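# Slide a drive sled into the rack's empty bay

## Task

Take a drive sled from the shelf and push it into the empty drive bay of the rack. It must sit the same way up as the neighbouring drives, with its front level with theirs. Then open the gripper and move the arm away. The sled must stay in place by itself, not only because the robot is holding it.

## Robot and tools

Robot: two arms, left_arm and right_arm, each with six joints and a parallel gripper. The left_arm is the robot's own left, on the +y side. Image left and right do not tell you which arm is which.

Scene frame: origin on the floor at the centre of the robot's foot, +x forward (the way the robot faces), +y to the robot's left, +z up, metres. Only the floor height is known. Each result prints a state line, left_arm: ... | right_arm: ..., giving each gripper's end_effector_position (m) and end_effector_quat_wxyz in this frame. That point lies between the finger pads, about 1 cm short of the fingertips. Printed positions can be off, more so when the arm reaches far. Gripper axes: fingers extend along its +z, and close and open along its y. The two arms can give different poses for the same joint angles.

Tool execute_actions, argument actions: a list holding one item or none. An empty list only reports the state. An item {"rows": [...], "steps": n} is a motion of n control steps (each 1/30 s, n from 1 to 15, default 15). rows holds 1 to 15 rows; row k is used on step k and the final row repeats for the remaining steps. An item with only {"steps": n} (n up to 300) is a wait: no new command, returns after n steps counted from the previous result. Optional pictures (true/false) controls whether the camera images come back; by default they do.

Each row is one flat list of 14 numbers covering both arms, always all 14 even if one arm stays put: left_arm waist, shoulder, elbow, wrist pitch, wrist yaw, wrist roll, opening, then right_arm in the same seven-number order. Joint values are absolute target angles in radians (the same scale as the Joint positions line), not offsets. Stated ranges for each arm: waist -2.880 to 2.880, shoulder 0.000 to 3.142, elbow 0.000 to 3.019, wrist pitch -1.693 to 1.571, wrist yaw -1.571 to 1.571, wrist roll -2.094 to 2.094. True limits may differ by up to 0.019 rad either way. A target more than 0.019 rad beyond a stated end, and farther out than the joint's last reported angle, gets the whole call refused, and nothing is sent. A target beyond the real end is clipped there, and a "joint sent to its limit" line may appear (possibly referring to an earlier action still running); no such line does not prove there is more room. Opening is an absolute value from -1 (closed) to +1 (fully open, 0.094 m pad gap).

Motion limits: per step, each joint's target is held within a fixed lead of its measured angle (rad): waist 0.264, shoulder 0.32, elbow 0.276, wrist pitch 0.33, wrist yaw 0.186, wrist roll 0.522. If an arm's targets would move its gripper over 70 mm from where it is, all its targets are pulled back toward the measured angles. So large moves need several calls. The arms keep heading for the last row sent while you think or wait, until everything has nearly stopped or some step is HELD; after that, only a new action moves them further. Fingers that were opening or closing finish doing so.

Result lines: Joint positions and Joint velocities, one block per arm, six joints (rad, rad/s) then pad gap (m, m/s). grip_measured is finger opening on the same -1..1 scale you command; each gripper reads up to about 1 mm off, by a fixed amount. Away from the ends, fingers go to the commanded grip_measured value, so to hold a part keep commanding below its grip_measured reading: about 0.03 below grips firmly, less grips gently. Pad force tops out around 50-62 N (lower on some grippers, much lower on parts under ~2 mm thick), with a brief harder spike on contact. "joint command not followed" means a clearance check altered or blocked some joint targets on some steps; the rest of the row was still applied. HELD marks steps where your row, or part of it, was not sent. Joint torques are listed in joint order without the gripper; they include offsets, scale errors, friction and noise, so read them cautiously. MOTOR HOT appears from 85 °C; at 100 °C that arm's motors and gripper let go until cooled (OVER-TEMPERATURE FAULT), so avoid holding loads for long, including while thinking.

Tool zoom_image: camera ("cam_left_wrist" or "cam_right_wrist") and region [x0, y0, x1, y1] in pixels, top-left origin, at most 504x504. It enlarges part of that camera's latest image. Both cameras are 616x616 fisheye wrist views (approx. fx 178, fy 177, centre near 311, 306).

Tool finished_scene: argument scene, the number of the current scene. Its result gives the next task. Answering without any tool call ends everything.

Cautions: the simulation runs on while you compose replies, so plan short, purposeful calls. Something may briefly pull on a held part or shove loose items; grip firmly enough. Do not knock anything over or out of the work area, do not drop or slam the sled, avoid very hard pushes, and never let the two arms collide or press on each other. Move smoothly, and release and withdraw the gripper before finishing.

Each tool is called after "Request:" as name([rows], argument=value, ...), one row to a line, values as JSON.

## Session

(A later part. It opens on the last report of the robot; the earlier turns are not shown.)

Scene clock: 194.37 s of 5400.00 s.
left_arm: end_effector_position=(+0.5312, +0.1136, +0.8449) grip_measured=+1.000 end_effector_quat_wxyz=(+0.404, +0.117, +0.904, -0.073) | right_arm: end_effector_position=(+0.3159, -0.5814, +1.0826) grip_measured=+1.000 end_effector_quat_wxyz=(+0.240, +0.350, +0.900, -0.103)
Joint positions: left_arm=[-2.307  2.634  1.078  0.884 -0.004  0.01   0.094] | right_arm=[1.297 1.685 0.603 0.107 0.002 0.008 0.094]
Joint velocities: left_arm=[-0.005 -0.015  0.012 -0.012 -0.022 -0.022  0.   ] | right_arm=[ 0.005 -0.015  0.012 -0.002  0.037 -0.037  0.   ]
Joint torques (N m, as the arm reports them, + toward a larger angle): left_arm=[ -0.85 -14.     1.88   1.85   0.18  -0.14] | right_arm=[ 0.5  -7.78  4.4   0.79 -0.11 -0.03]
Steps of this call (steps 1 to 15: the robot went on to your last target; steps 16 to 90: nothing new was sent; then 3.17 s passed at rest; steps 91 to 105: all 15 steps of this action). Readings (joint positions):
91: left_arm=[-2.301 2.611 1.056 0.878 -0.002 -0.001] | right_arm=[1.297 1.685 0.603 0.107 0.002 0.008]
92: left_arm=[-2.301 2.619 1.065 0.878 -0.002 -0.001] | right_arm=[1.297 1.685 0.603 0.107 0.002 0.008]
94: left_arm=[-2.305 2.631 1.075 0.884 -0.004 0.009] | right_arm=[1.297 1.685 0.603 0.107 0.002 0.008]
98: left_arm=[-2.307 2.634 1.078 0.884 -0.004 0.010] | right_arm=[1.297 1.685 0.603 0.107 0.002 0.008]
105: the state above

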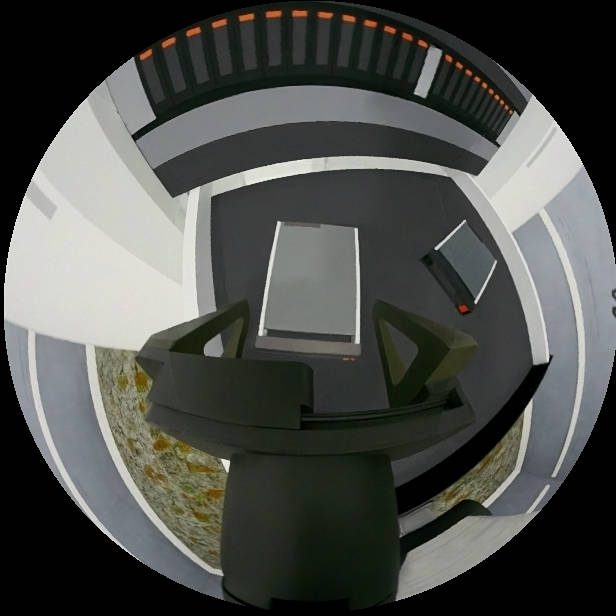

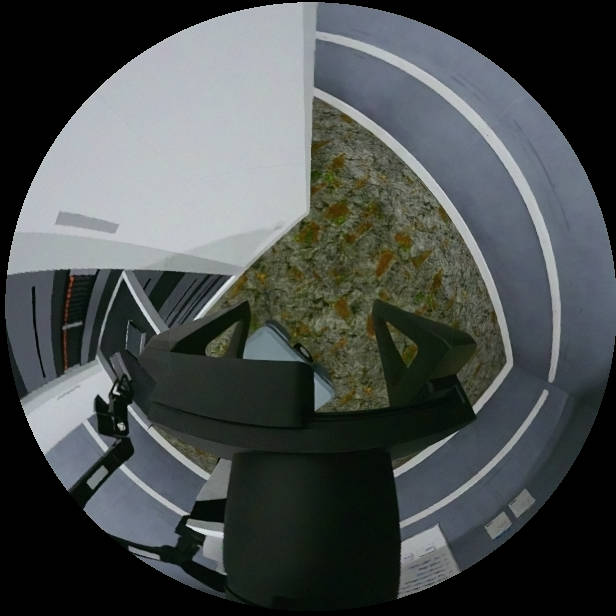

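Request:
execute_actions([
  {"rows":[[-2.305,2.64,1.078,0.884,0,0,0.8,1.3,1.7,0.6,0.1,0,0,1],[-2.305,2.64,1.078,0.884,0,0,0.6,1.3,1.7,0.6,0.1,0,0,1],[-2.305,2.64,1.078,0.884,0,0,0.6,1.3,1.7,0.6,0.1,0,0,1],[-2.305,2.64,1.078,0.884,0,0,0.6,1.3,1.7,0.6,0.1,0,0,1],[-2.305,2.64,1.078,0.884,0,0,0.4,1.3,1.7,0.6,0.1,0,0,1]],"steps":15},
])

Scene clock: 200.77 s of 5400.00 s.
left_arm: end_effector_position=(+0.5305, +0.1138, +0.8442) grip_measured=+0.403 end_effector_quat_wxyz=(+0.404, +0.117, +0.904, -0.074) | right_arm: end_effector_position=(+0.3159, -0.5814, +1.0826) grip_measured=+1.000 end_effector_quat_wxyz=(+0.240, +0.350, +0.900, -0.103)
Joint positions: left_arm=[-2.307  2.635  1.078  0.884 -0.003  0.009  0.066] | right_arm=[1.297 1.685 0.603 0.107 0.002 0.008 0.094]
Joint velocities: left_arm=[-0.005 -0.005 -0.007 -0.002 -0.037 -0.007 -0.002] | right_arm=[-0.005  0.005 -0.007  0.002  0.022 -0.037  0.   ]
Joint torques (N m, as the arm reports them, + toward a larger angle): left_arm=[ -0.76 -16.88   1.08   1.97   0.13  -0.13] | right_arm=[ 0.31 -7.84  4.44  0.83 -0.09 -0.05]
Steps of this call (steps 1 to 15: the robot went on to your last target; steps 16 to 90: nothing new was sent; then 2.90 s passed at rest; steps 91 to 105: all 15 steps of this action). Readings (joint positions):
91: left_arm=[-2.307 2.634 1.078 0.884 -0.003 0.010] | right_arm=[1.297 1.685 0.603 0.107 0.002 0.008]
92: left_arm=[-2.307 2.634 1.078 0.884 -0.003 0.010] | right_arm=[1.297 1.685 0.603 0.107 0.002 0.008]
94: left_arm=[-2.307 2.635 1.078 0.884 -0.003 0.010] | right_arm=[1.297 1.685 0.603 0.107 0.002 0.008]
98: left_arm=[-2.307 2.635 1.078 0.884 -0.003 0.009] | right_arm=[1.297 1.685 0.603 0.107 0.002 0.008]
105: the state above

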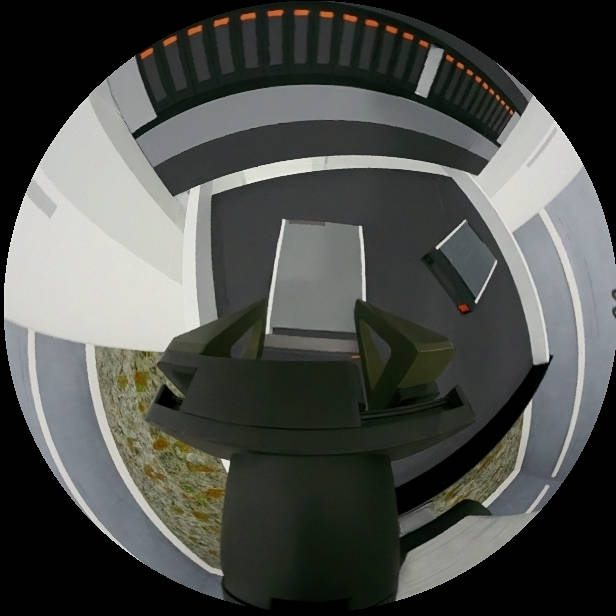

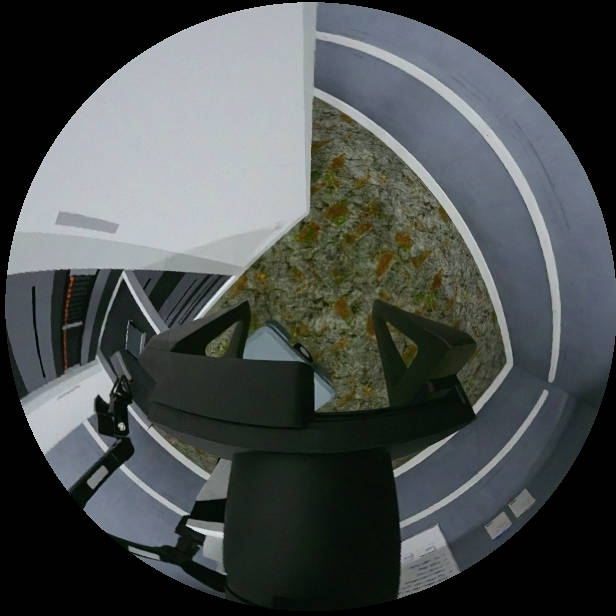

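Fingers are just at the sled's sides; continuing to close.

Request:
execute_actions([
  {"rows":[[-2.305,2.64,1.078,0.884,0,0,0.25,1.3,1.7,0.6,0.1,0,0,1]],"steps":15},
])

Scene clock: 203.60 s of 5400.00 s.
left_arm: end_effector_position=(+0.5305, +0.1139, +0.8442) grip_measured=+0.254 end_effector_quat_wxyz=(+0.404, +0.116, +0.905, -0.074) | right_arm: end_effector_position=(+0.3159, -0.5814, +1.0826) grip_measured=+1.000 end_effector_quat_wxyz=(+0.240, +0.350, +0.900, -0.103)
Joint positions: left_arm=[-2.307  2.635  1.078  0.884 -0.003  0.007  0.059] | right_arm=[1.297 1.685 0.603 0.107 0.002 0.008 0.094]
Joint velocities: left_arm=[-0.015 -0.005 -0.017 -0.002 -0.022 -0.022 -0.   ] | right_arm=[-0.005  0.005 -0.017 -0.022  0.022 -0.037  0.   ]
Joint torques (N m, as the arm reports them, + toward a larger angle): left_arm=[ -0.79 -16.96   1.12   1.89   0.14  -0.11] | right_arm=[ 0.56 -7.74  4.4   0.8  -0.1  -0.05]
Steps of this call (steps 1 to 15: the robot went on to your last target; steps 16 to 70: nothing new was sent; steps 71 to 85: all 15 steps of this action). Readings (joint positions):
71: left_arm=[-2.307 2.635 1.078 0.884 -0.003 0.009] | right_arm=[1.297 1.685 0.603 0.107 0.002 0.008]
72: left_arm=[-2.307 2.635 1.078 0.884 -0.003 0.008] | right_arm=[1.297 1.685 0.603 0.107 0.002 0.008]
74: left_arm=[-2.307 2.635 1.078 0.884 -0.003 0.008] | right_arm=[1.297 1.685 0.603 0.107 0.002 0.008]
78: left_arm=[-2.307 2.635 1.078 0.884 -0.003 0.008] | right_arm=[1.297 1.685 0.603 0.107 0.002 0.008]
85: the state above

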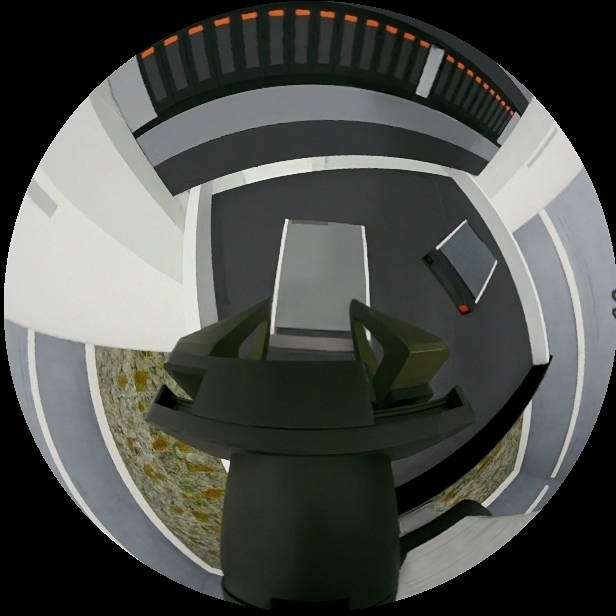

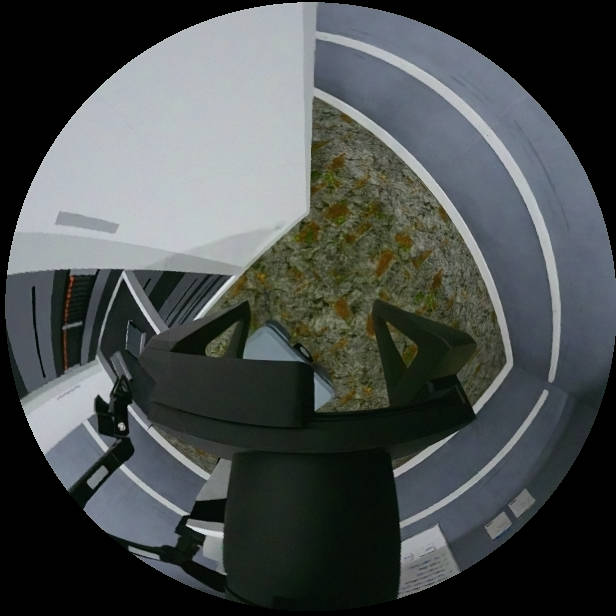

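Request:
execute_actions([
  {"rows":[[-2.305,2.64,1.078,0.884,0,0,0.1,1.3,1.7,0.6,0.1,0,0,1]],"steps":15},
])

Scene clock: 207.33 s of 5400.00 s.
left_arm: end_effector_position=(+0.5306, +0.1141, +0.8442) grip_measured=+0.104 end_effector_quat_wxyz=(+0.403, +0.115, +0.905, -0.074) | right_arm: end_effector_position=(+0.3159, -0.5814, +1.0826) grip_measured=+1.000 end_effector_quat_wxyz=(+0.240, +0.350, +0.900, -0.103)
Joint positions: left_arm=[-2.306  2.635  1.078  0.884 -0.003  0.006  0.052] | right_arm=[1.297 1.685 0.603 0.107 0.002 0.008 0.094]
Joint velocities: left_arm=[-0.015 -0.015 -0.012 -0.007  0.007 -0.022 -0.   ] | right_arm=[ 0.015 -0.005  0.007 -0.002  0.051  0.007  0.   ]
Joint torques (N m, as the arm reports them, + toward a larger angle): left_arm=[ -0.81 -16.91   1.08   1.9    0.16  -0.09] | right_arm=[ 0.53 -7.72  4.45  0.8  -0.1  -0.07]
Steps of this call (steps 1 to 15: the robot went on to your last target; steps 16 to 90: nothing new was sent; then 0.23 s passed at rest; steps 91 to 105: all 15 steps of this action). Readings (joint positions):
91: left_arm=[-2.306 2.635 1.078 0.884 -0.003 0.007] | right_arm=[1.297 1.685 0.603 0.107 0.002 0.008]
92: left_arm=[-2.306 2.635 1.078 0.884 -0.003 0.007] | right_arm=[1.297 1.685 0.603 0.107 0.002 0.008]
94: left_arm=[-2.306 2.635 1.078 0.884 -0.003 0.007] | right_arm=[1.297 1.685 0.603 0.107 0.002 0.008]
98: left_arm=[-2.306 2.635 1.078 0.884 -0.003 0.006] | right_arm=[1.297 1.685 0.603 0.107 0.002 0.008]
105: the state above

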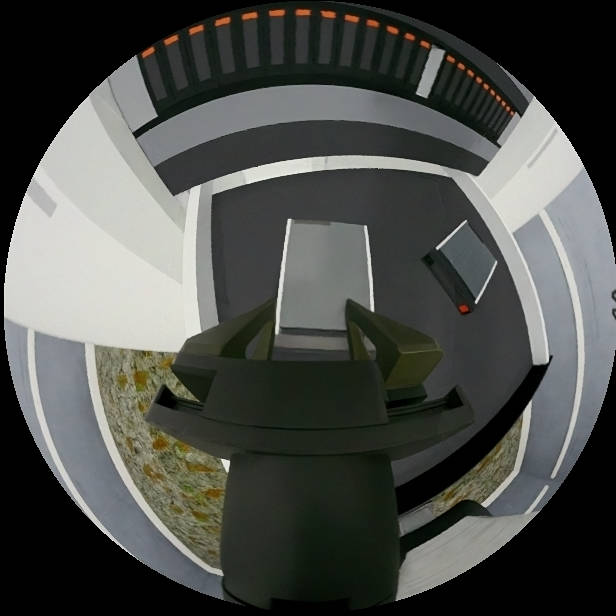

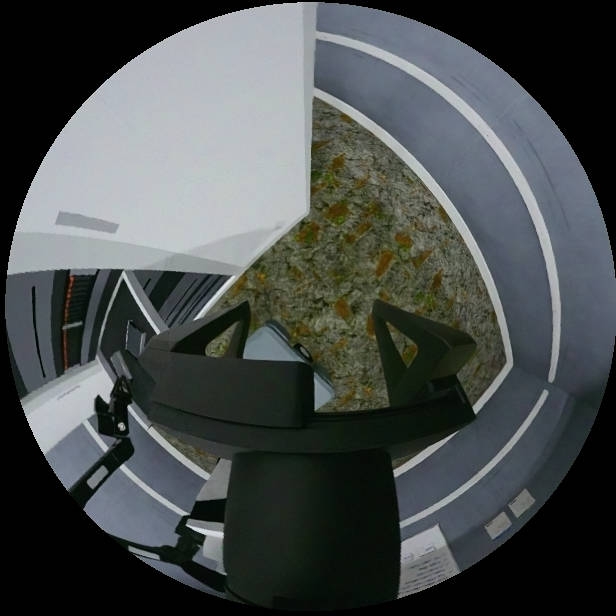

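Request:
execute_actions([
  {"rows":[[-2.305,2.59,1.07,0.86,0,0,0.15,1.3,1.7,0.6,0.1,0,0,1],[-2.305,2.59,1.07,0.86,0,0,0.15,1.3,1.7,0.6,0.1,0,0,1],[-2.305,2.59,1.07,0.86,0,0,0.15,1.3,1.7,0.6,0.1,0,0,1],[-2.305,2.59,1.07,0.86,0,0,0.15,1.3,1.7,0.6,0.1,0,0,1],[-2.305,2.59,1.07,0.86,0,0,0.5,1.3,1.7,0.6,0.1,0,0,1],[-2.333,2.59,1.07,0.86,0,0,1,1.3,1.7,0.6,0.1,0,0,1]],"steps":15},
], pictures=false)

Request:
execute_actions([
  {"steps":30},
])

Scene clock: 216.70 s of 5400.00 s.
left_arm: end_effector_position=(+0.5351, +0.1003, +0.8571) grip_measured=+1.000 end_effector_quat_wxyz=(+0.408, +0.124, +0.901, -0.080) | right_arm: end_effector_position=(+0.3159, -0.5814, +1.0826) grip_measured=+1.000 end_effector_quat_wxyz=(+0.240, +0.350, +0.900, -0.103)
Joint positions: left_arm=[-2.328  2.607  1.074  0.872 -0.003  0.006  0.094] | right_arm=[1.297 1.685 0.603 0.107 0.002 0.008 0.094]
Joint velocities: left_arm=[-0.015  0.005 -0.002  0.002  0.022 -0.051  0.   ] | right_arm=[-0.005 -0.005 -0.012  0.007 -0.066  0.051  0.   ]
Joint torques (N m, as the arm reports them, + toward a larger angle): left_arm=[ -1.43 -19.19   0.91   1.38   0.14  -0.1 ] | right_arm=[ 0.56 -7.74  4.39  0.79 -0.08 -0.06]
Steps of this call (steps 1 to 15: the robot went on to your last target; steps 16 to 90: nothing new was sent; then 5.87 s passed at rest; steps 91 to 105: all 15 steps of this action). Readings (joint positions):
91: left_arm=[-2.306 2.632 1.078 0.883 -0.003 0.006] | right_arm=[1.297 1.685 0.603 0.107 0.002 0.008]
92: left_arm=[-2.306 2.628 1.076 0.879 -0.003 0.006] | right_arm=[1.297 1.685 0.603 0.107 0.002 0.008]
94: left_arm=[-2.306 2.620 1.074 0.873 -0.003 0.006] | right_arm=[1.297 1.685 0.603 0.107 0.002 0.008]
98: left_arm=[-2.312 2.609 1.074 0.873 -0.003 0.006] | right_arm=[1.297 1.685 0.603 0.107 0.002 0.008]
105: the state above

Scene clock: 217.70 s of 5400.00 s.
left_arm: end_effector_position=(+0.5351, +0.1003, +0.8571) grip_measured=+1.000 end_effector_quat_wxyz=(+0.408, +0.124, +0.901, -0.080) | right_arm: end_effector_position=(+0.3159, -0.5814, +1.0826) grip_measured=+1.000 end_effector_quat_wxyz=(+0.240, +0.350, +0.900, -0.103)
Joint positions: left_arm=[-2.328  2.607  1.074  0.872 -0.003  0.006  0.094] | right_arm=[1.297 1.685 0.603 0.107 0.002 0.008 0.094]
Joint velocities: left_arm=[-0.005 -0.005  0.022 -0.002 -0.066  0.051  0.   ] | right_arm=[-0.015 -0.005  0.002  0.017 -0.007  0.066  0.   ]
Joint torques (N m, as the arm reports them, + toward a larger angle): left_arm=[ -1.61 -19.07   1.04   1.41   0.14  -0.1 ] | right_arm=[ 0.67 -8.02  4.46  0.78 -0.1  -0.05]
Steps of this call (steps 1 to 15: the robot went on to your last target; steps 16 to 30: nothing new was sent). Readings (joint positions):
1: left_arm=[-2.328 2.607 1.074 0.872 -0.003 0.006] | right_arm=[1.297 1.685 0.603 0.107 0.002 0.008]
2: left_arm=[-2.328 2.607 1.074 0.872 -0.003 0.006] | right_arm=[1.297 1.685 0.603 0.107 0.002 0.008]
4: left_arm=[-2.328 2.607 1.074 0.872 -0.003 0.006] | right_arm=[1.297 1.685 0.603 0.107 0.002 0.008]
8: left_arm=[-2.328 2.607 1.074 0.872 -0.003 0.006] | right_arm=[1.297 1.685 0.603 0.107 0.002 0.008]
30: the state above
All arms were judged still, so your last target was given up. Only a new action makes them travel on or press farther. Fingers that are still opening or closing keep moving.

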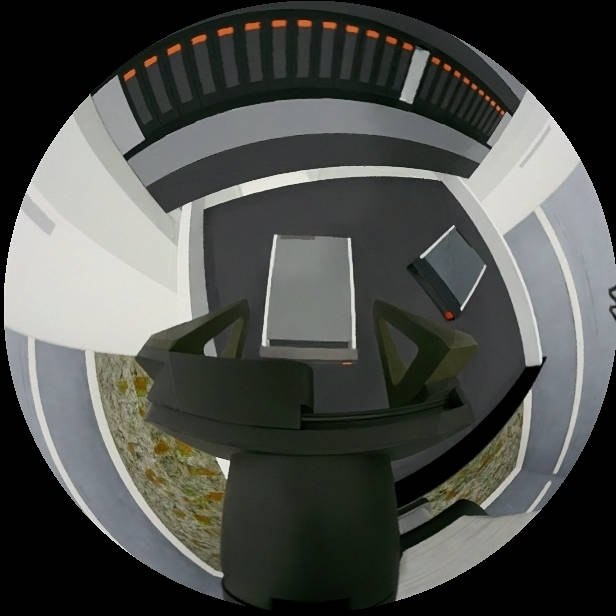

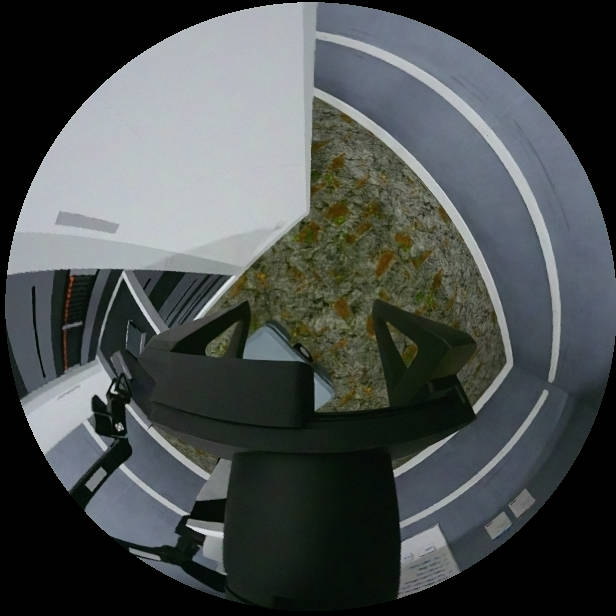

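Request:
execute_actions([
  {"rows":[[-2.333,2.64,1.085,0.88,0,0,1,1.3,1.7,0.6,0.1,0,0,1],[-2.333,2.66,1.09,0.885,0,0,1,1.3,1.7,0.6,0.1,0,0,1],[-2.333,2.68,1.1,0.89,0,0,1,1.3,1.7,0.6,0.1,0,0,1],[-2.333,2.68,1.1,0.89,0,0,1,1.3,1.7,0.6,0.1,0,0,1],[-2.333,2.70,1.11,0.89,0,0,1,1.3,1.7,0.6,0.1,0,0,1]],"steps":15},
])

Scene clock: 224.20 s of 5400.00 s.
left_arm: end_effector_position=(+0.5254, +0.1018, +0.8316) grip_measured=+1.000 end_effector_quat_wxyz=(+0.402, +0.129, +0.903, -0.076) | right_arm: end_effector_position=(+0.3159, -0.5814, +1.0826) grip_measured=+1.000 end_effector_quat_wxyz=(+0.240, +0.350, +0.900, -0.103)
Joint positions: left_arm=[-2.329  2.67   1.101  0.893 -0.006  0.016  0.094] | right_arm=[1.297 1.685 0.603 0.107 0.002 0.008 0.094]
Joint velocities: left_arm=[-0.005 -0.005  0.002 -0.002  0.051 -0.066  0.   ] | right_arm=[-0.005 -0.005 -0.002 -0.002  0.081  0.022  0.   ]
Joint torques (N m, as the arm reports them, + toward a larger angle): left_arm=[ -1.4  -14.79   1.59   1.73   0.28  -0.21] | right_arm=[ 0.52 -7.97  4.41  0.83 -0.09 -0.04]
Steps of this call (steps 1 to 90: nothing new was sent; then 3.00 s passed at rest; steps 91 to 105: all 15 steps of this action). Readings (joint positions):
91: left_arm=[-2.328 2.609 1.074 0.872 -0.003 0.006] | right_arm=[1.297 1.685 0.603 0.107 0.002 0.008]
92: left_arm=[-2.328 2.612 1.076 0.872 -0.003 0.006] | right_arm=[1.297 1.685 0.603 0.107 0.002 0.008]
94: left_arm=[-2.328 2.631 1.087 0.873 -0.003 0.006] | right_arm=[1.297 1.685 0.603 0.107 0.002 0.008]
98: left_arm=[-2.329 2.670 1.101 0.893 -0.006 0.016] | right_arm=[1.297 1.685 0.603 0.107 0.002 0.008]
105: the state above

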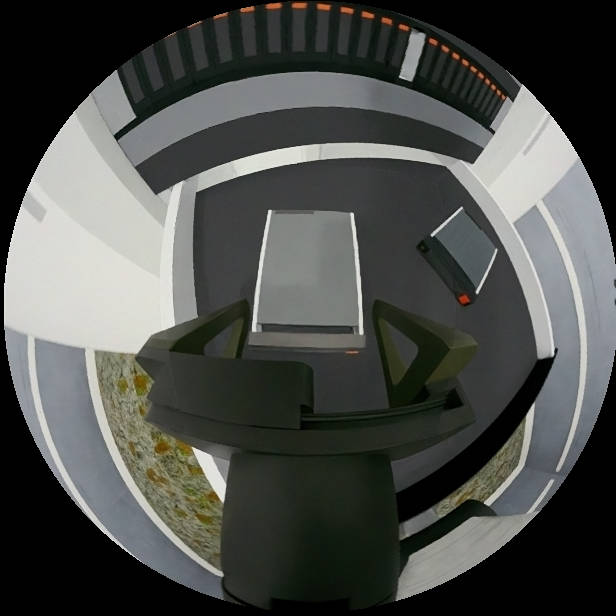

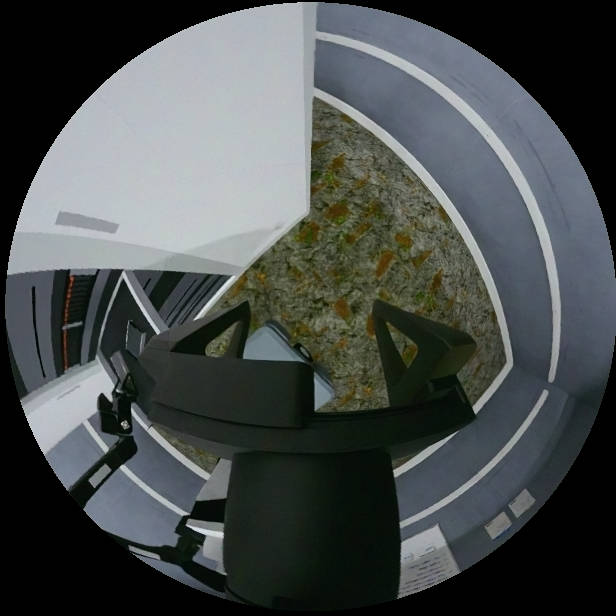

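Request:
execute_actions([
  {"rows":[[-2.325,2.675,1.101,0.893,0,0,0.8,1.3,1.7,0.6,0.1,0,0,1],[-2.325,2.675,1.101,0.893,0,0,0.7,1.3,1.7,0.6,0.1,0,0,1],[-2.325,2.675,1.101,0.893,0,0,0.6,1.3,1.7,0.6,0.1,0,0,1],[-2.325,2.675,1.101,0.893,0,0,0.5,1.3,1.7,0.6,0.1,0,0,1],[-2.325,2.675,1.101,0.893,0,0,0.4,1.3,1.7,0.6,0.1,0,0,1]],"steps":15},
])

Scene clock: 229.63 s of 5400.00 s.
left_arm: end_effector_position=(+0.5255, +0.1018, +0.8316) grip_measured=+0.600 end_effector_quat_wxyz=(+0.402, +0.129, +0.903, -0.076) | right_arm: end_effector_position=(+0.3159, -0.5814, +1.0826) grip_measured=+1.000 end_effector_quat_wxyz=(+0.240, +0.350, +0.900, -0.103)
Joint positions: left_arm=[-2.329  2.67   1.101  0.893 -0.005  0.016  0.075] | right_arm=[1.297 1.685 0.603 0.107 0.002 0.008 0.094]
Joint velocities: left_arm=[-0.005 -0.005 -0.007 -0.002  0.007  0.022 -0.001] | right_arm=[-0.005 -0.005 -0.012  0.002 -0.037 -0.022  0.   ]
Joint torques (N m, as the arm reports them, + toward a larger angle): left_arm=[ -0.7  -16.94   1.04   1.91   0.24  -0.21] | right_arm=[ 0.52 -7.62  4.43  0.83 -0.1  -0.06]
Steps of this call (steps 1 to 15: the robot went on to your last target; steps 16 to 90: nothing new was sent; then 1.93 s passed at rest; steps 91 to 105: all 15 steps of this action). Readings (joint positions):
91: left_arm=[-2.329 2.670 1.101 0.893 -0.006 0.016] | right_arm=[1.297 1.685 0.603 0.107 0.002 0.008]
92: left_arm=[-2.329 2.670 1.101 0.893 -0.006 0.016] | right_arm=[1.297 1.685 0.603 0.107 0.002 0.008]
94: left_arm=[-2.329 2.670 1.101 0.893 -0.006 0.016] | right_arm=[1.297 1.685 0.603 0.107 0.002 0.008]
98: left_arm=[-2.329 2.670 1.101 0.893 -0.005 0.016] | right_arm=[1.297 1.685 0.603 0.107 0.002 0.008]
105: the state above

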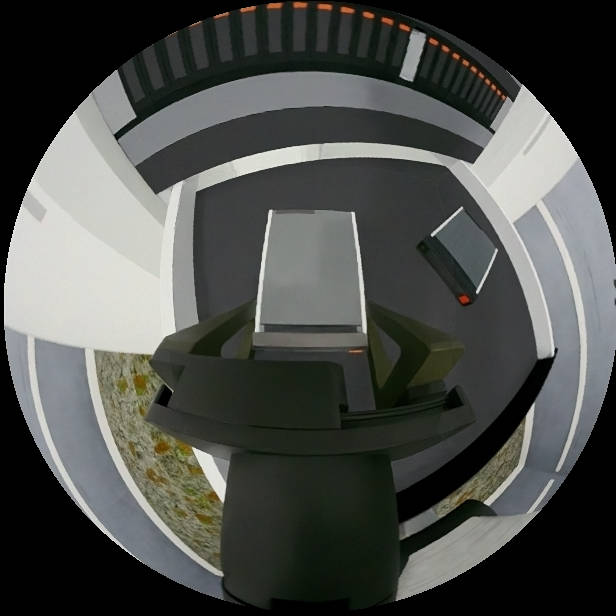

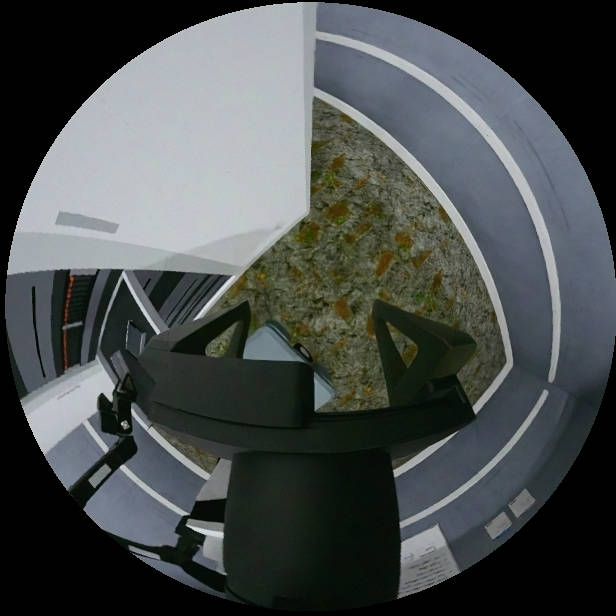

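Request:
execute_actions([
  {"rows":[[-2.329,2.65,1.101,0.88,0,0,0.56,1.3,1.7,0.6,0.1,0,0,1],[-2.329,2.62,1.101,0.86,0,0,0.56,1.3,1.7,0.6,0.1,0,0,1],[-2.329,2.58,1.09,0.83,0,0,0.56,1.3,1.7,0.6,0.1,0,0,1],[-2.329,2.54,1.07,0.8,0,0,0.56,1.3,1.7,0.6,0.1,0,0,1],[-2.329,2.5,1.05,0.77,0,0,0.56,1.3,1.7,0.6,0.1,0,0,1],[-2.329,2.46,1.03,0.74,0,0,0.56,1.3,1.7,0.6,0.1,0,0,1],[-2.329,2.42,1.01,0.71,0,0,0.56,1.3,1.7,0.6,0.1,0,0,1],[-2.329,2.38,0.99,0.68,0,0,0.56,1.3,1.7,0.6,0.1,0,0,1],[-2.329,2.34,0.97,0.65,0,0,0.56,1.3,1.7,0.6,0.1,0,0,1],[-2.329,2.3,0.95,0.62,0,0,0.56,1.3,1.7,0.6,0.1,0,0,1]],"steps":15},
])

Scene clock: 246.17 s of 5400.00 s.
left_arm: end_effector_position=(+0.5521, +0.1007, +0.9691) grip_measured=+0.600 end_effector_quat_wxyz=(+0.395, +0.129, +0.907, -0.076) | right_arm: end_effector_position=(+0.3159, -0.5814, +1.0826) grip_measured=+1.000 end_effector_quat_wxyz=(+0.240, +0.350, +0.900, -0.103)
Joint positions: left_arm=[-2.329  2.282  0.953  0.637 -0.004  0.013  0.075] | right_arm=[1.297 1.685 0.603 0.107 0.002 0.008 0.094]
Joint velocities: left_arm=[-0.015 -0.425  0.061  0.007 -0.051 -0.037  0.   ] | right_arm=[-0.015 -0.015 -0.012  0.002  0.007  0.007  0.   ]
Joint torques (N m, as the arm reports them, + toward a larger angle): left_arm=[ -0.92 -13.32   2.28   1.15   0.17  -0.16] | right_arm=[ 0.49 -7.92  4.41  0.75 -0.08 -0.06]
Steps of this call (steps 1 to 15: the robot went on to your last target; steps 16 to 90: nothing new was sent; then 13.03 s passed at rest; steps 91 to 105: all 15 steps of this action). Readings (joint positions):
91: left_arm=[-2.329 2.670 1.101 0.893 -0.005 0.016] | right_arm=[1.297 1.685 0.603 0.107 0.002 0.008]
92: left_arm=[-2.329 2.667 1.101 0.889 -0.005 0.016] | right_arm=[1.297 1.685 0.603 0.107 0.002 0.008]
94: left_arm=[-2.329 2.646 1.093 0.853 -0.004 0.016] | right_arm=[1.297 1.685 0.603 0.107 0.002 0.008]
98: left_arm=[-2.329 2.522 1.019 0.739 -0.004 0.015] | right_arm=[1.297 1.685 0.603 0.107 0.002 0.008]
105: the state above

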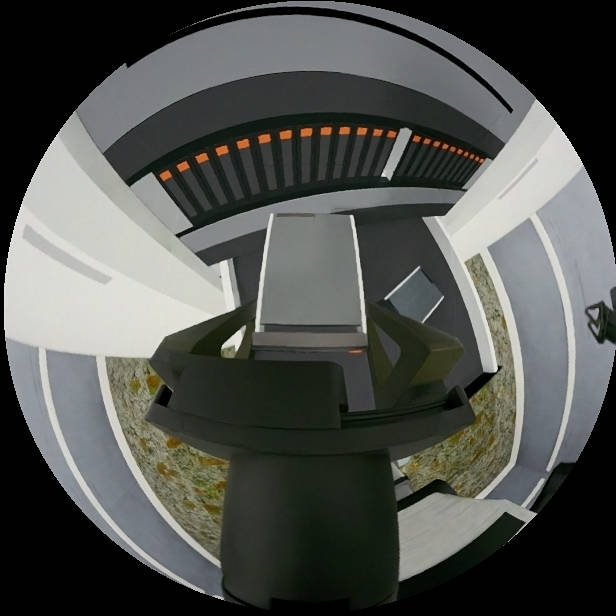

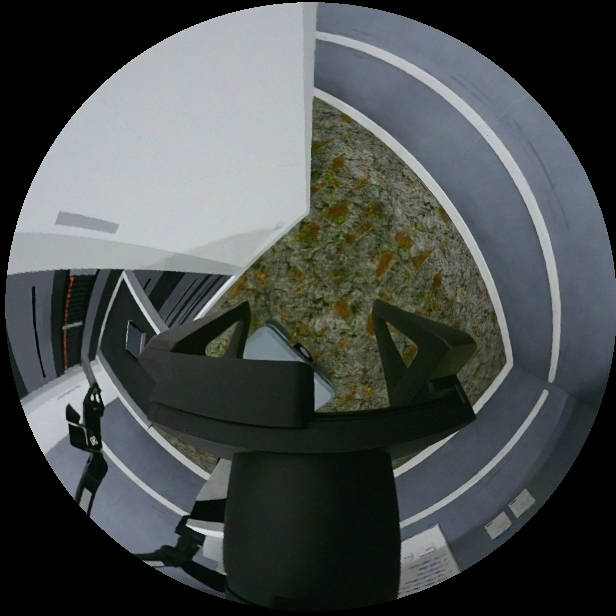

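Request:
execute_actions([
  {"rows":[[-2.329,2.3,0.88,0.68,0,-0.3,0.56,1.3,1.7,0.6,0.1,0,0,1],[-2.329,2.3,0.88,0.68,0,-0.3,0.56,1.3,1.7,0.6,0.1,0,0,1],[-2.329,2.3,0.88,0.68,0,-0.6,0.56,1.3,1.7,0.6,0.1,0,0,1],[-2.329,2.3,0.88,0.68,0,-0.6,0.56,1.3,1.7,0.6,0.1,0,0,1],[-2.329,2.3,0.88,0.68,0,-0.9,0.56,1.3,1.7,0.6,0.1,0,0,1],[-2.329,2.3,0.88,0.68,0,-0.9,0.56,1.3,1.7,0.6,0.1,0,0,1],[-2.329,2.3,0.88,0.68,0,-1.2,0.56,1.3,1.7,0.6,0.1,0,0,1],[-2.329,2.3,0.88,0.68,0,-1.2,0.56,1.3,1.7,0.6,0.1,0,0,1],[-2.329,2.3,0.88,0.68,0,-1.57,0.56,1.3,1.7,0.6,0.1,0,0,1]],"steps":15},
], pictures=false)

Request:
execute_actions([
  {"rows":[[-2.34,2.33,0.91,0.78,-0.03,-1.57,0.56,1.3,1.7,0.6,0.1,0,0,1],[-2.35,2.36,0.94,0.86,-0.06,-1.57,0.56,1.3,1.7,0.6,0.1,0,0,1],[-2.36,2.39,0.97,0.94,-0.09,-1.57,0.56,1.3,1.7,0.6,0.1,0,0,1],[-2.37,2.42,1.0,1.02,-0.12,-1.57,0.56,1.3,1.7,0.6,0.1,0,0,1],[-2.38,2.45,1.03,1.1,-0.15,-1.57,0.56,1.3,1.7,0.6,0.1,0,0,1],[-2.39,2.48,1.06,1.17,-0.18,-1.57,0.56,1.3,1.7,0.6,0.1,0,0,1],[-2.4,2.52,1.1,1.24,-0.21,-1.57,0.56,1.3,1.7,0.6,0.1,0,0,1],[-2.41,2.56,1.14,1.31,-0.24,-1.57,0.56,1.3,1.7,0.6,0.1,0,0,1],[-2.42,2.59,1.17,1.37,-0.26,-1.57,0.56,1.3,1.7,0.6,0.1,0,0,1],[-2.42,2.615,1.19,1.42,-0.28,-1.57,0.56,1.3,1.7,0.6,0.1,0,0,1]],"steps":15},
])

Scene clock: 263.20 s of 5400.00 s.
left_arm: end_effector_position=(+0.5026, +0.1137, +0.9391) grip_measured=+0.601 end_effector_quat_wxyz=(+0.236, -0.458, +0.813, -0.272) | right_arm: end_effector_position=(+0.3159, -0.5814, +1.0826) grip_measured=+1.000 end_effector_quat_wxyz=(+0.240, +0.350, +0.900, -0.103)
Joint positions: left_arm=[-2.329  2.31   0.871  0.656 -0.002 -1.298  0.075] | right_arm=[1.297 1.685 0.603 0.107 0.002 0.008 0.094]
Joint velocities: left_arm=[ 0.005 -0.005  0.012  0.002 -0.022 -1.692 -0.   ] | right_arm=[-0.005 -0.015  0.002  0.012  0.007  0.066  0.   ]
Joint torques (N m, as the arm reports them, + toward a larger angle): left_arm=[ -1.04 -17.15   2.39   2.79   0.03  -0.06] | right_arm=[ 0.4  -7.76  4.4   0.84 -0.1  -0.05]
Steps of this call (steps 1 to 30: the robot went on to your last target; steps 31 to 90: nothing new was sent; then 13.53 s passed at rest; steps 91 to 105: all 15 steps of this action). Readings (joint positions):
91: left_arm=[-2.329 2.310 0.940 0.633 -0.003 -0.037] | right_arm=[1.297 1.685 0.603 0.107 0.002 0.008]
92: left_arm=[-2.329 2.308 0.926 0.646 -0.003 -0.087] | right_arm=[1.297 1.685 0.603 0.107 0.002 0.008]
94: left_arm=[-2.329 2.307 0.898 0.654 -0.002 -0.260] | right_arm=[1.297 1.685 0.603 0.107 0.002 0.008]
98: left_arm=[-2.329 2.310 0.871 0.654 -0.002 -0.654] | right_arm=[1.297 1.685 0.603 0.107 0.002 0.008]
105: the state above

Scene clock: 263.70 s of 5400.00 s.
left_arm: end_effector_position=(+0.6077, +0.0627, +0.9721) grip_measured=+0.601 end_effector_quat_wxyz=(+0.434, -0.501, +0.568, -0.488) | right_arm: end_effector_position=(+0.3159, -0.5814, +1.0826) grip_measured=+1.000 end_effector_quat_wxyz=(+0.240, +0.350, +0.900, -0.103)
Joint positions: left_arm=[-2.429  2.642  1.172  1.378 -0.276 -1.553  0.075] | right_arm=[1.297 1.685 0.603 0.107 0.002 0.008 0.094]
Joint velocities: left_arm=[-0.044  0.132  0.002  0.085 -0.037 -0.051 -0.   ] | right_arm=[-0.005  0.005  0.002 -0.002 -0.037  0.037  0.   ]
Joint torques (N m, as the arm reports them, + toward a larger angle): left_arm=[ -0.12 -21.7    3.04   3.81  -0.24  -0.02] | right_arm=[ 0.41 -7.64  4.37  0.79 -0.09 -0.05]
Steps of this call (steps 1 to 15: all 15 steps of this action). Readings (joint positions):
1: left_arm=[-2.329 2.313 0.872 0.676 -0.014 -1.351] | right_arm=[1.297 1.685 0.603 0.107 0.002 0.008]
2: left_arm=[-2.331 2.323 0.875 0.721 -0.038 -1.393] | right_arm=[1.297 1.685 0.603 0.107 0.002 0.008]
4: left_arm=[-2.337 2.363 0.907 0.852 -0.096 -1.454] | right_arm=[1.297 1.685 0.603 0.107 0.002 0.008]
8: left_arm=[-2.368 2.492 1.055 1.148 -0.215 -1.516] | right_arm=[1.297 1.685 0.603 0.107 0.002 0.008]
15: the state above

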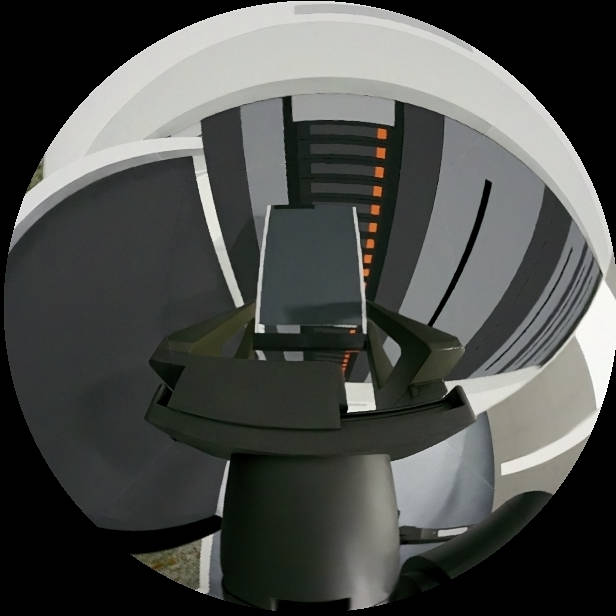

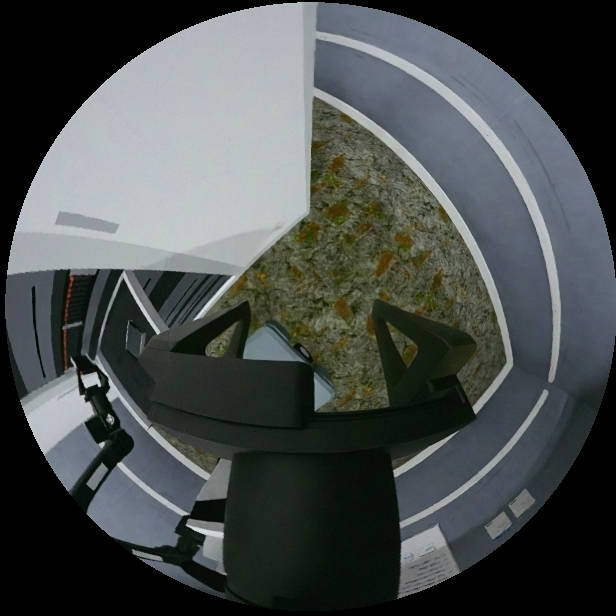

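Request:
execute_actions([
  {"rows":[[-2.42,2.6,1.17,1.44,-0.2,-1.57,0.56,1.5,1.7,0.65,0.2,0,0,1],[-2.42,2.6,1.17,1.46,-0.12,-1.57,0.56,1.6,1.75,0.7,0.3,0,0,1],[-2.42,2.6,1.17,1.48,-0.04,-1.57,0.56,1.7,1.8,0.75,0.35,0,0,1],[-2.42,2.6,1.17,1.5,0.04,-1.57,0.56,1.7,1.8,0.75,0.35,0,0,1],[-2.42,2.6,1.17,1.5,0.12,-1.57,0.56,1.7,1.8,0.75,0.35,0,0,1],[-2.42,2.6,1.17,1.5,0.2,-1.57,0.56,1.7,1.8,0.75,0.35,0,0,1],[-2.42,2.6,1.17,1.5,0.28,-1.57,0.56,1.8,1.9,0.8,0.4,0,0,1]],"steps":15},
], pictures=false)

Request:
execute_actions([
  {"steps":20},
])

Scene clock: 275.27 s of 5400.00 s.
left_arm: end_effector_position=(+0.5785, -0.0210, +1.0068) grip_measured=+0.601 end_effector_quat_wxyz=(+0.290, -0.329, +0.634, -0.637) | right_arm: end_effector_position=(+0.5388, -0.3896, +1.0828) grip_measured=+1.000 end_effector_quat_wxyz=(-0.384, -0.098, -0.918, +0.027)
Joint positions: left_arm=[-2.423  2.628  1.17   1.471  0.277 -1.56   0.075] | right_arm=[ 1.837  1.894  0.794  0.388 -0.003  0.007  0.094]
Joint velocities: left_arm=[-0.005 -0.005  0.017  0.002  0.022  0.051  0.001] | right_arm=[ 0.298  0.122 -0.007  0.007 -0.037 -0.007  0.   ]
Joint torques (N m, as the arm reports them, + toward a larger angle): left_arm=[ -0.94 -21.03   1.94   3.44   0.14  -0.04] | right_arm=[ -3.94 -12.73   5.29   1.91   0.12  -0.02]
Steps of this call (steps 1 to 30: the robot went on to your last target; steps 31 to 90: nothing new was sent; then 8.07 s passed at rest; steps 91 to 105: all 15 steps of this action). Readings (joint positions):
91: left_arm=[-2.427 2.643 1.172 1.394 -0.241 -1.560] | right_arm=[1.308 1.685 0.603 0.120 0.006 0.008]
92: left_arm=[-2.424 2.643 1.170 1.404 -0.178 -1.560] | right_arm=[1.333 1.688 0.603 0.144 0.008 0.008]
94: left_arm=[-2.421 2.643 1.170 1.434 -0.024 -1.560] | right_arm=[1.409 1.706 0.620 0.202 0.008 0.008]
98: left_arm=[-2.422 2.635 1.170 1.466 0.257 -1.560] | right_arm=[1.588 1.764 0.686 0.292 0.007 0.008]
105: the state above

Scene clock: 275.93 s of 5400.00 s.
left_arm: end_effector_position=(+0.5785, -0.0210, +1.0068) grip_measured=+0.601 end_effector_quat_wxyz=(+0.290, -0.329, +0.634, -0.637) | right_arm: end_effector_position=(+0.5337, -0.4104, +1.0808) grip_measured=+1.000 end_effector_quat_wxyz=(-0.382, -0.115, -0.916, +0.036)
Joint positions: left_arm=[-2.423  2.628  1.17   1.471  0.277 -1.56   0.075] | right_arm=[ 1.799  1.897  0.794  0.389 -0.002  0.007  0.094]
Joint velocities: left_arm=[-0.015 -0.005 -0.002  0.002  0.007  0.037  0.   ] | right_arm=[-0.005  0.005  0.002 -0.012  0.051  0.007  0.   ]
Joint torques (N m, as the arm reports them, + toward a larger angle): left_arm=[ -0.81 -21.13   1.97   3.47   0.15  -0.04] | right_arm=[  1.33 -12.52   5.36   1.93   0.04  -0.06]
Steps of this call (steps 1 to 20: the robot went on to your last target). Readings (joint positions):
1: left_arm=[-2.423 2.628 1.170 1.471 0.277 -1.560] | right_arm=[1.842 1.896 0.794 0.388 -0.003 0.007]
2: left_arm=[-2.423 2.628 1.170 1.471 0.277 -1.560] | right_arm=[1.842 1.898 0.794 0.388 -0.003 0.007]
4: left_arm=[-2.423 2.628 1.170 1.471 0.277 -1.560] | right_arm=[1.830 1.897 0.794 0.389 -0.003 0.007]
8: left_arm=[-2.423 2.628 1.170 1.471 0.277 -1.560] | right_arm=[1.804 1.897 0.794 0.389 -0.002 0.007]
20: the state above

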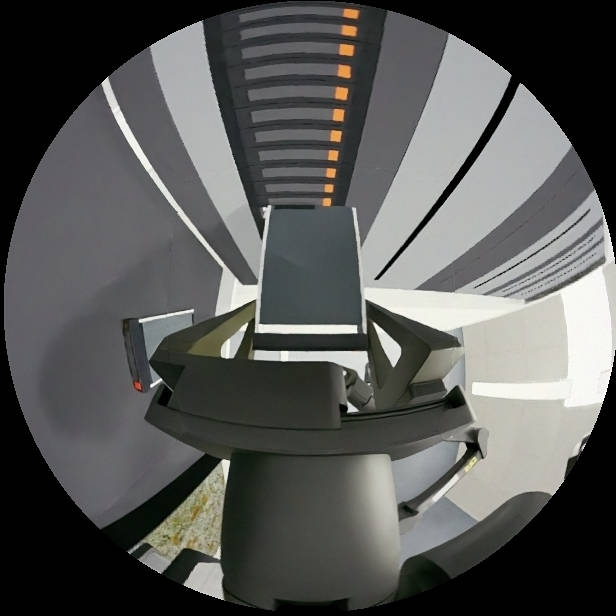

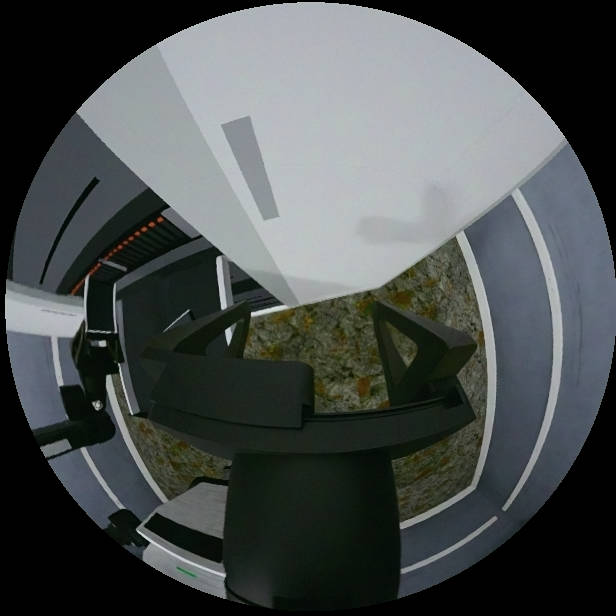

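Request:
execute_actions([
  {"rows":[[-2.42,2.6,1.17,1.5,0.33,-1.57,0.56,1.75,1.9,0.7,1.0,-1.1,0,1]],"steps":15},
], pictures=false)

Request:
execute_actions([
  {"steps":15},
])

Scene clock: 284.10 s of 5400.00 s.
left_arm: end_effector_position=(+0.5732, -0.0272, +1.0073) grip_measured=+0.601 end_effector_quat_wxyz=(+0.274, -0.313, +0.641, -0.645) | right_arm: end_effector_position=(+0.5119, -0.2755, +1.2039) grip_measured=+1.000 end_effector_quat_wxyz=(-0.570, +0.209, -0.716, -0.344)
Joint positions: left_arm=[-2.423  2.628  1.17   1.471  0.327 -1.56   0.075] | right_arm=[ 1.75   1.894  0.703  0.987 -1.097  0.007  0.094]
Joint velocities: left_arm=[ 0.005 -0.005 -0.017 -0.017  0.007  0.022 -0.001] | right_arm=[-0.015 -0.005 -0.017  0.002 -0.022 -0.051  0.   ]
Joint torques (N m, as the arm reports them, + toward a larger angle): left_arm=[ -1.2  -21.45   1.86   3.48   0.15  -0.03] | right_arm=[  1.2  -10.87   3.87   2.07  -0.37  -0.06]
Steps of this call (steps 1 to 15: the robot went on to your last target; steps 16 to 90: nothing new was sent; then 4.67 s passed at rest; steps 91 to 105: all 15 steps of this action). Readings (joint positions):
91: left_arm=[-2.423 2.628 1.170 1.471 0.301 -1.560] | right_arm=[1.792 1.899 0.778 0.461 -0.097 0.007]
92: left_arm=[-2.423 2.628 1.170 1.471 0.317 -1.560] | right_arm=[1.785 1.900 0.753 0.575 -0.203 0.007]
94: left_arm=[-2.423 2.628 1.170 1.471 0.327 -1.560] | right_arm=[1.766 1.900 0.713 0.786 -0.410 0.007]
98: left_arm=[-2.423 2.628 1.170 1.471 0.327 -1.560] | right_arm=[1.749 1.895 0.704 0.969 -0.824 0.007]
105: the state above

Scene clock: 284.60 s of 5400.00 s.
left_arm: end_effector_position=(+0.5732, -0.0272, +1.0073) grip_measured=+0.601 end_effector_quat_wxyz=(+0.274, -0.313, +0.641, -0.645) | right_arm: end_effector_position=(+0.5119, -0.2754, +1.2039) grip_measured=+1.000 end_effector_quat_wxyz=(-0.570, +0.210, -0.716, -0.344)
Joint positions: left_arm=[-2.423  2.628  1.17   1.471  0.327 -1.56   0.075] | right_arm=[ 1.75   1.894  0.703  0.987 -1.098  0.007  0.094]
Joint velocities: left_arm=[-0.015 -0.005 -0.017 -0.007 -0.11  -0.066 -0.001] | right_arm=[ 0.005 -0.005 -0.007  0.012 -0.051  0.051  0.   ]
Joint torques (N m, as the arm reports them, + toward a larger angle): left_arm=[ -0.85 -21.24   2.     3.46   0.14  -0.04] | right_arm=[  0.84 -10.64   3.7    2.04  -0.35  -0.08]
Steps of this call (steps 1 to 15: the robot went on to your last target). Readings (joint positions):
1: left_arm=[-2.423 2.628 1.170 1.471 0.327 -1.560] | right_arm=[1.750 1.894 0.703 0.987 -1.098 0.007]
2: left_arm=[-2.423 2.628 1.170 1.471 0.327 -1.560] | right_arm=[1.750 1.894 0.703 0.987 -1.098 0.007]
4: left_arm=[-2.423 2.628 1.170 1.471 0.327 -1.560] | right_arm=[1.750 1.894 0.703 0.987 -1.098 0.007]
8: left_arm=[-2.423 2.628 1.170 1.471 0.327 -1.560] | right_arm=[1.750 1.894 0.703 0.987 -1.098 0.007]
15: the state above
All arms were judged still, so your last target was given up. Only a new action makes them travel on or press farther. Fingers that are still opening or closing keep moving.

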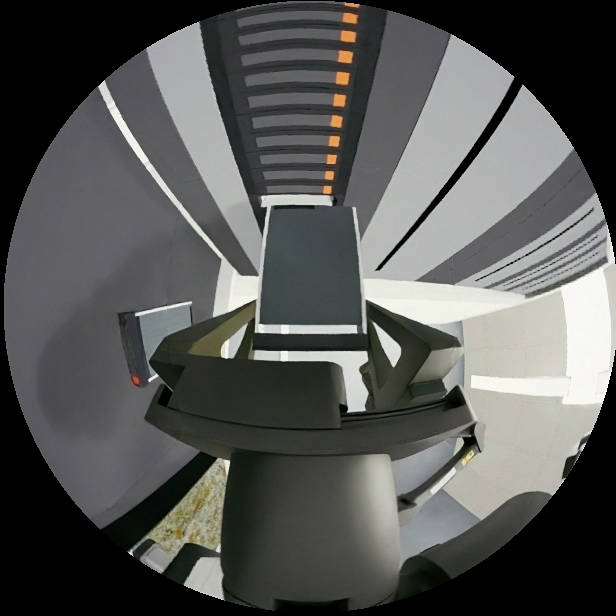

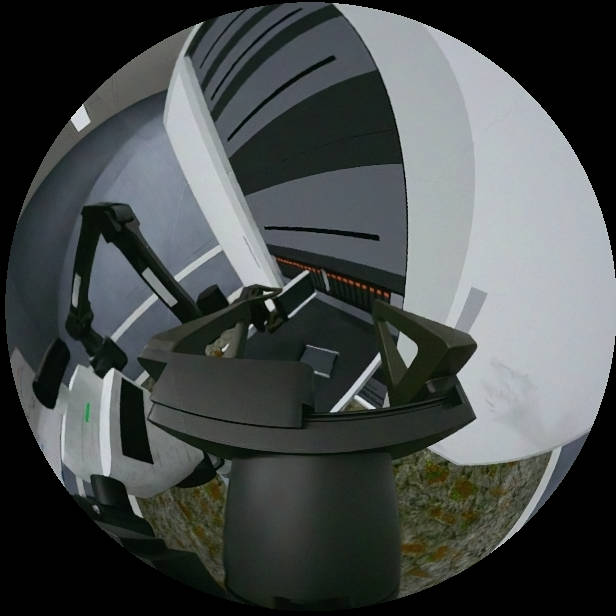

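Request:
execute_actions([
  {"rows":[[-2.472,2.64,1.17,1.51,0.28,-1.57,0.56,1.75,1.9,0.7,1.0,-1.1,0,1]],"steps":15},
])

Scene clock: 299.20 s of 5400.00 s.
left_arm: end_effector_position=(+0.5589, -0.0500, +1.0025) grip_measured=+0.601 end_effector_quat_wxyz=(+0.271, -0.312, +0.642, -0.645) | right_arm: end_effector_position=(+0.5119, -0.2754, +1.2039) grip_measured=+1.000 end_effector_quat_wxyz=(-0.570, +0.210, -0.716, -0.344)
Joint positions: left_arm=[-2.473  2.642  1.17   1.479  0.282 -1.56   0.075] | right_arm=[ 1.75   1.894  0.703  0.987 -1.098  0.007  0.094]
Joint velocities: left_arm=[ 0.005 -0.015  0.007  0.002 -0.007  0.007  0.001] | right_arm=[ 0.005 -0.005  0.002 -0.007  0.022 -0.037  0.   ]
Joint torques (N m, as the arm reports them, + toward a larger angle): left_arm=[ -1.11 -18.46   1.98   3.53  -0.1   -0.04] | right_arm=[  0.9  -11.09   3.75   2.06  -0.35  -0.07]
Steps of this call (steps 1 to 90: nothing new was sent; then 11.10 s passed at rest; steps 91 to 105: all 15 steps of this action). Readings (joint positions):
91: left_arm=[-2.426 2.629 1.170 1.473 0.304 -1.560] | right_arm=[1.750 1.894 0.703 0.987 -1.098 0.007]
92: left_arm=[-2.430 2.631 1.170 1.476 0.288 -1.560] | right_arm=[1.750 1.894 0.703 0.987 -1.098 0.007]
94: left_arm=[-2.442 2.634 1.170 1.479 0.283 -1.560] | right_arm=[1.750 1.894 0.703 0.987 -1.098 0.007]
98: left_arm=[-2.467 2.640 1.170 1.479 0.282 -1.560] | right_arm=[1.750 1.894 0.703 0.987 -1.098 0.007]
105: the state above

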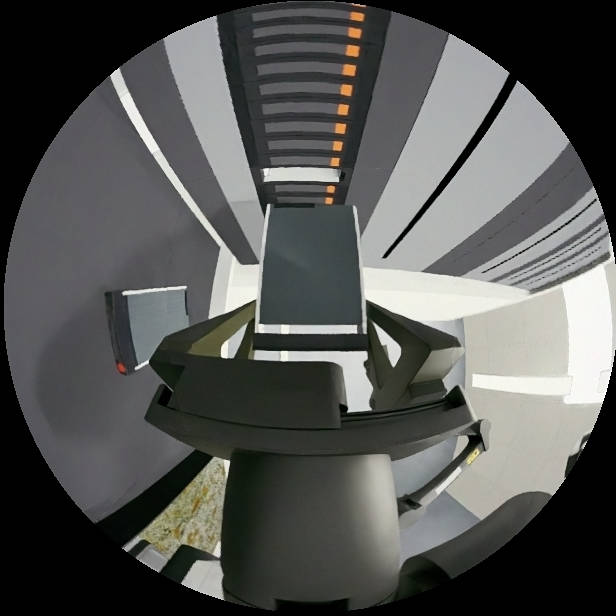

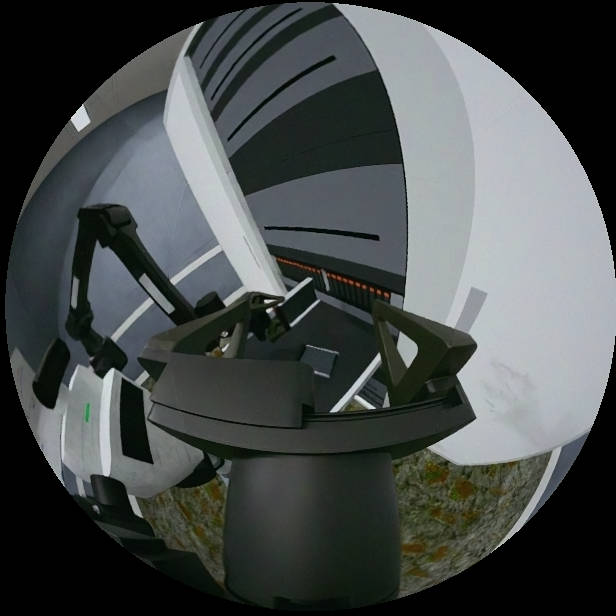

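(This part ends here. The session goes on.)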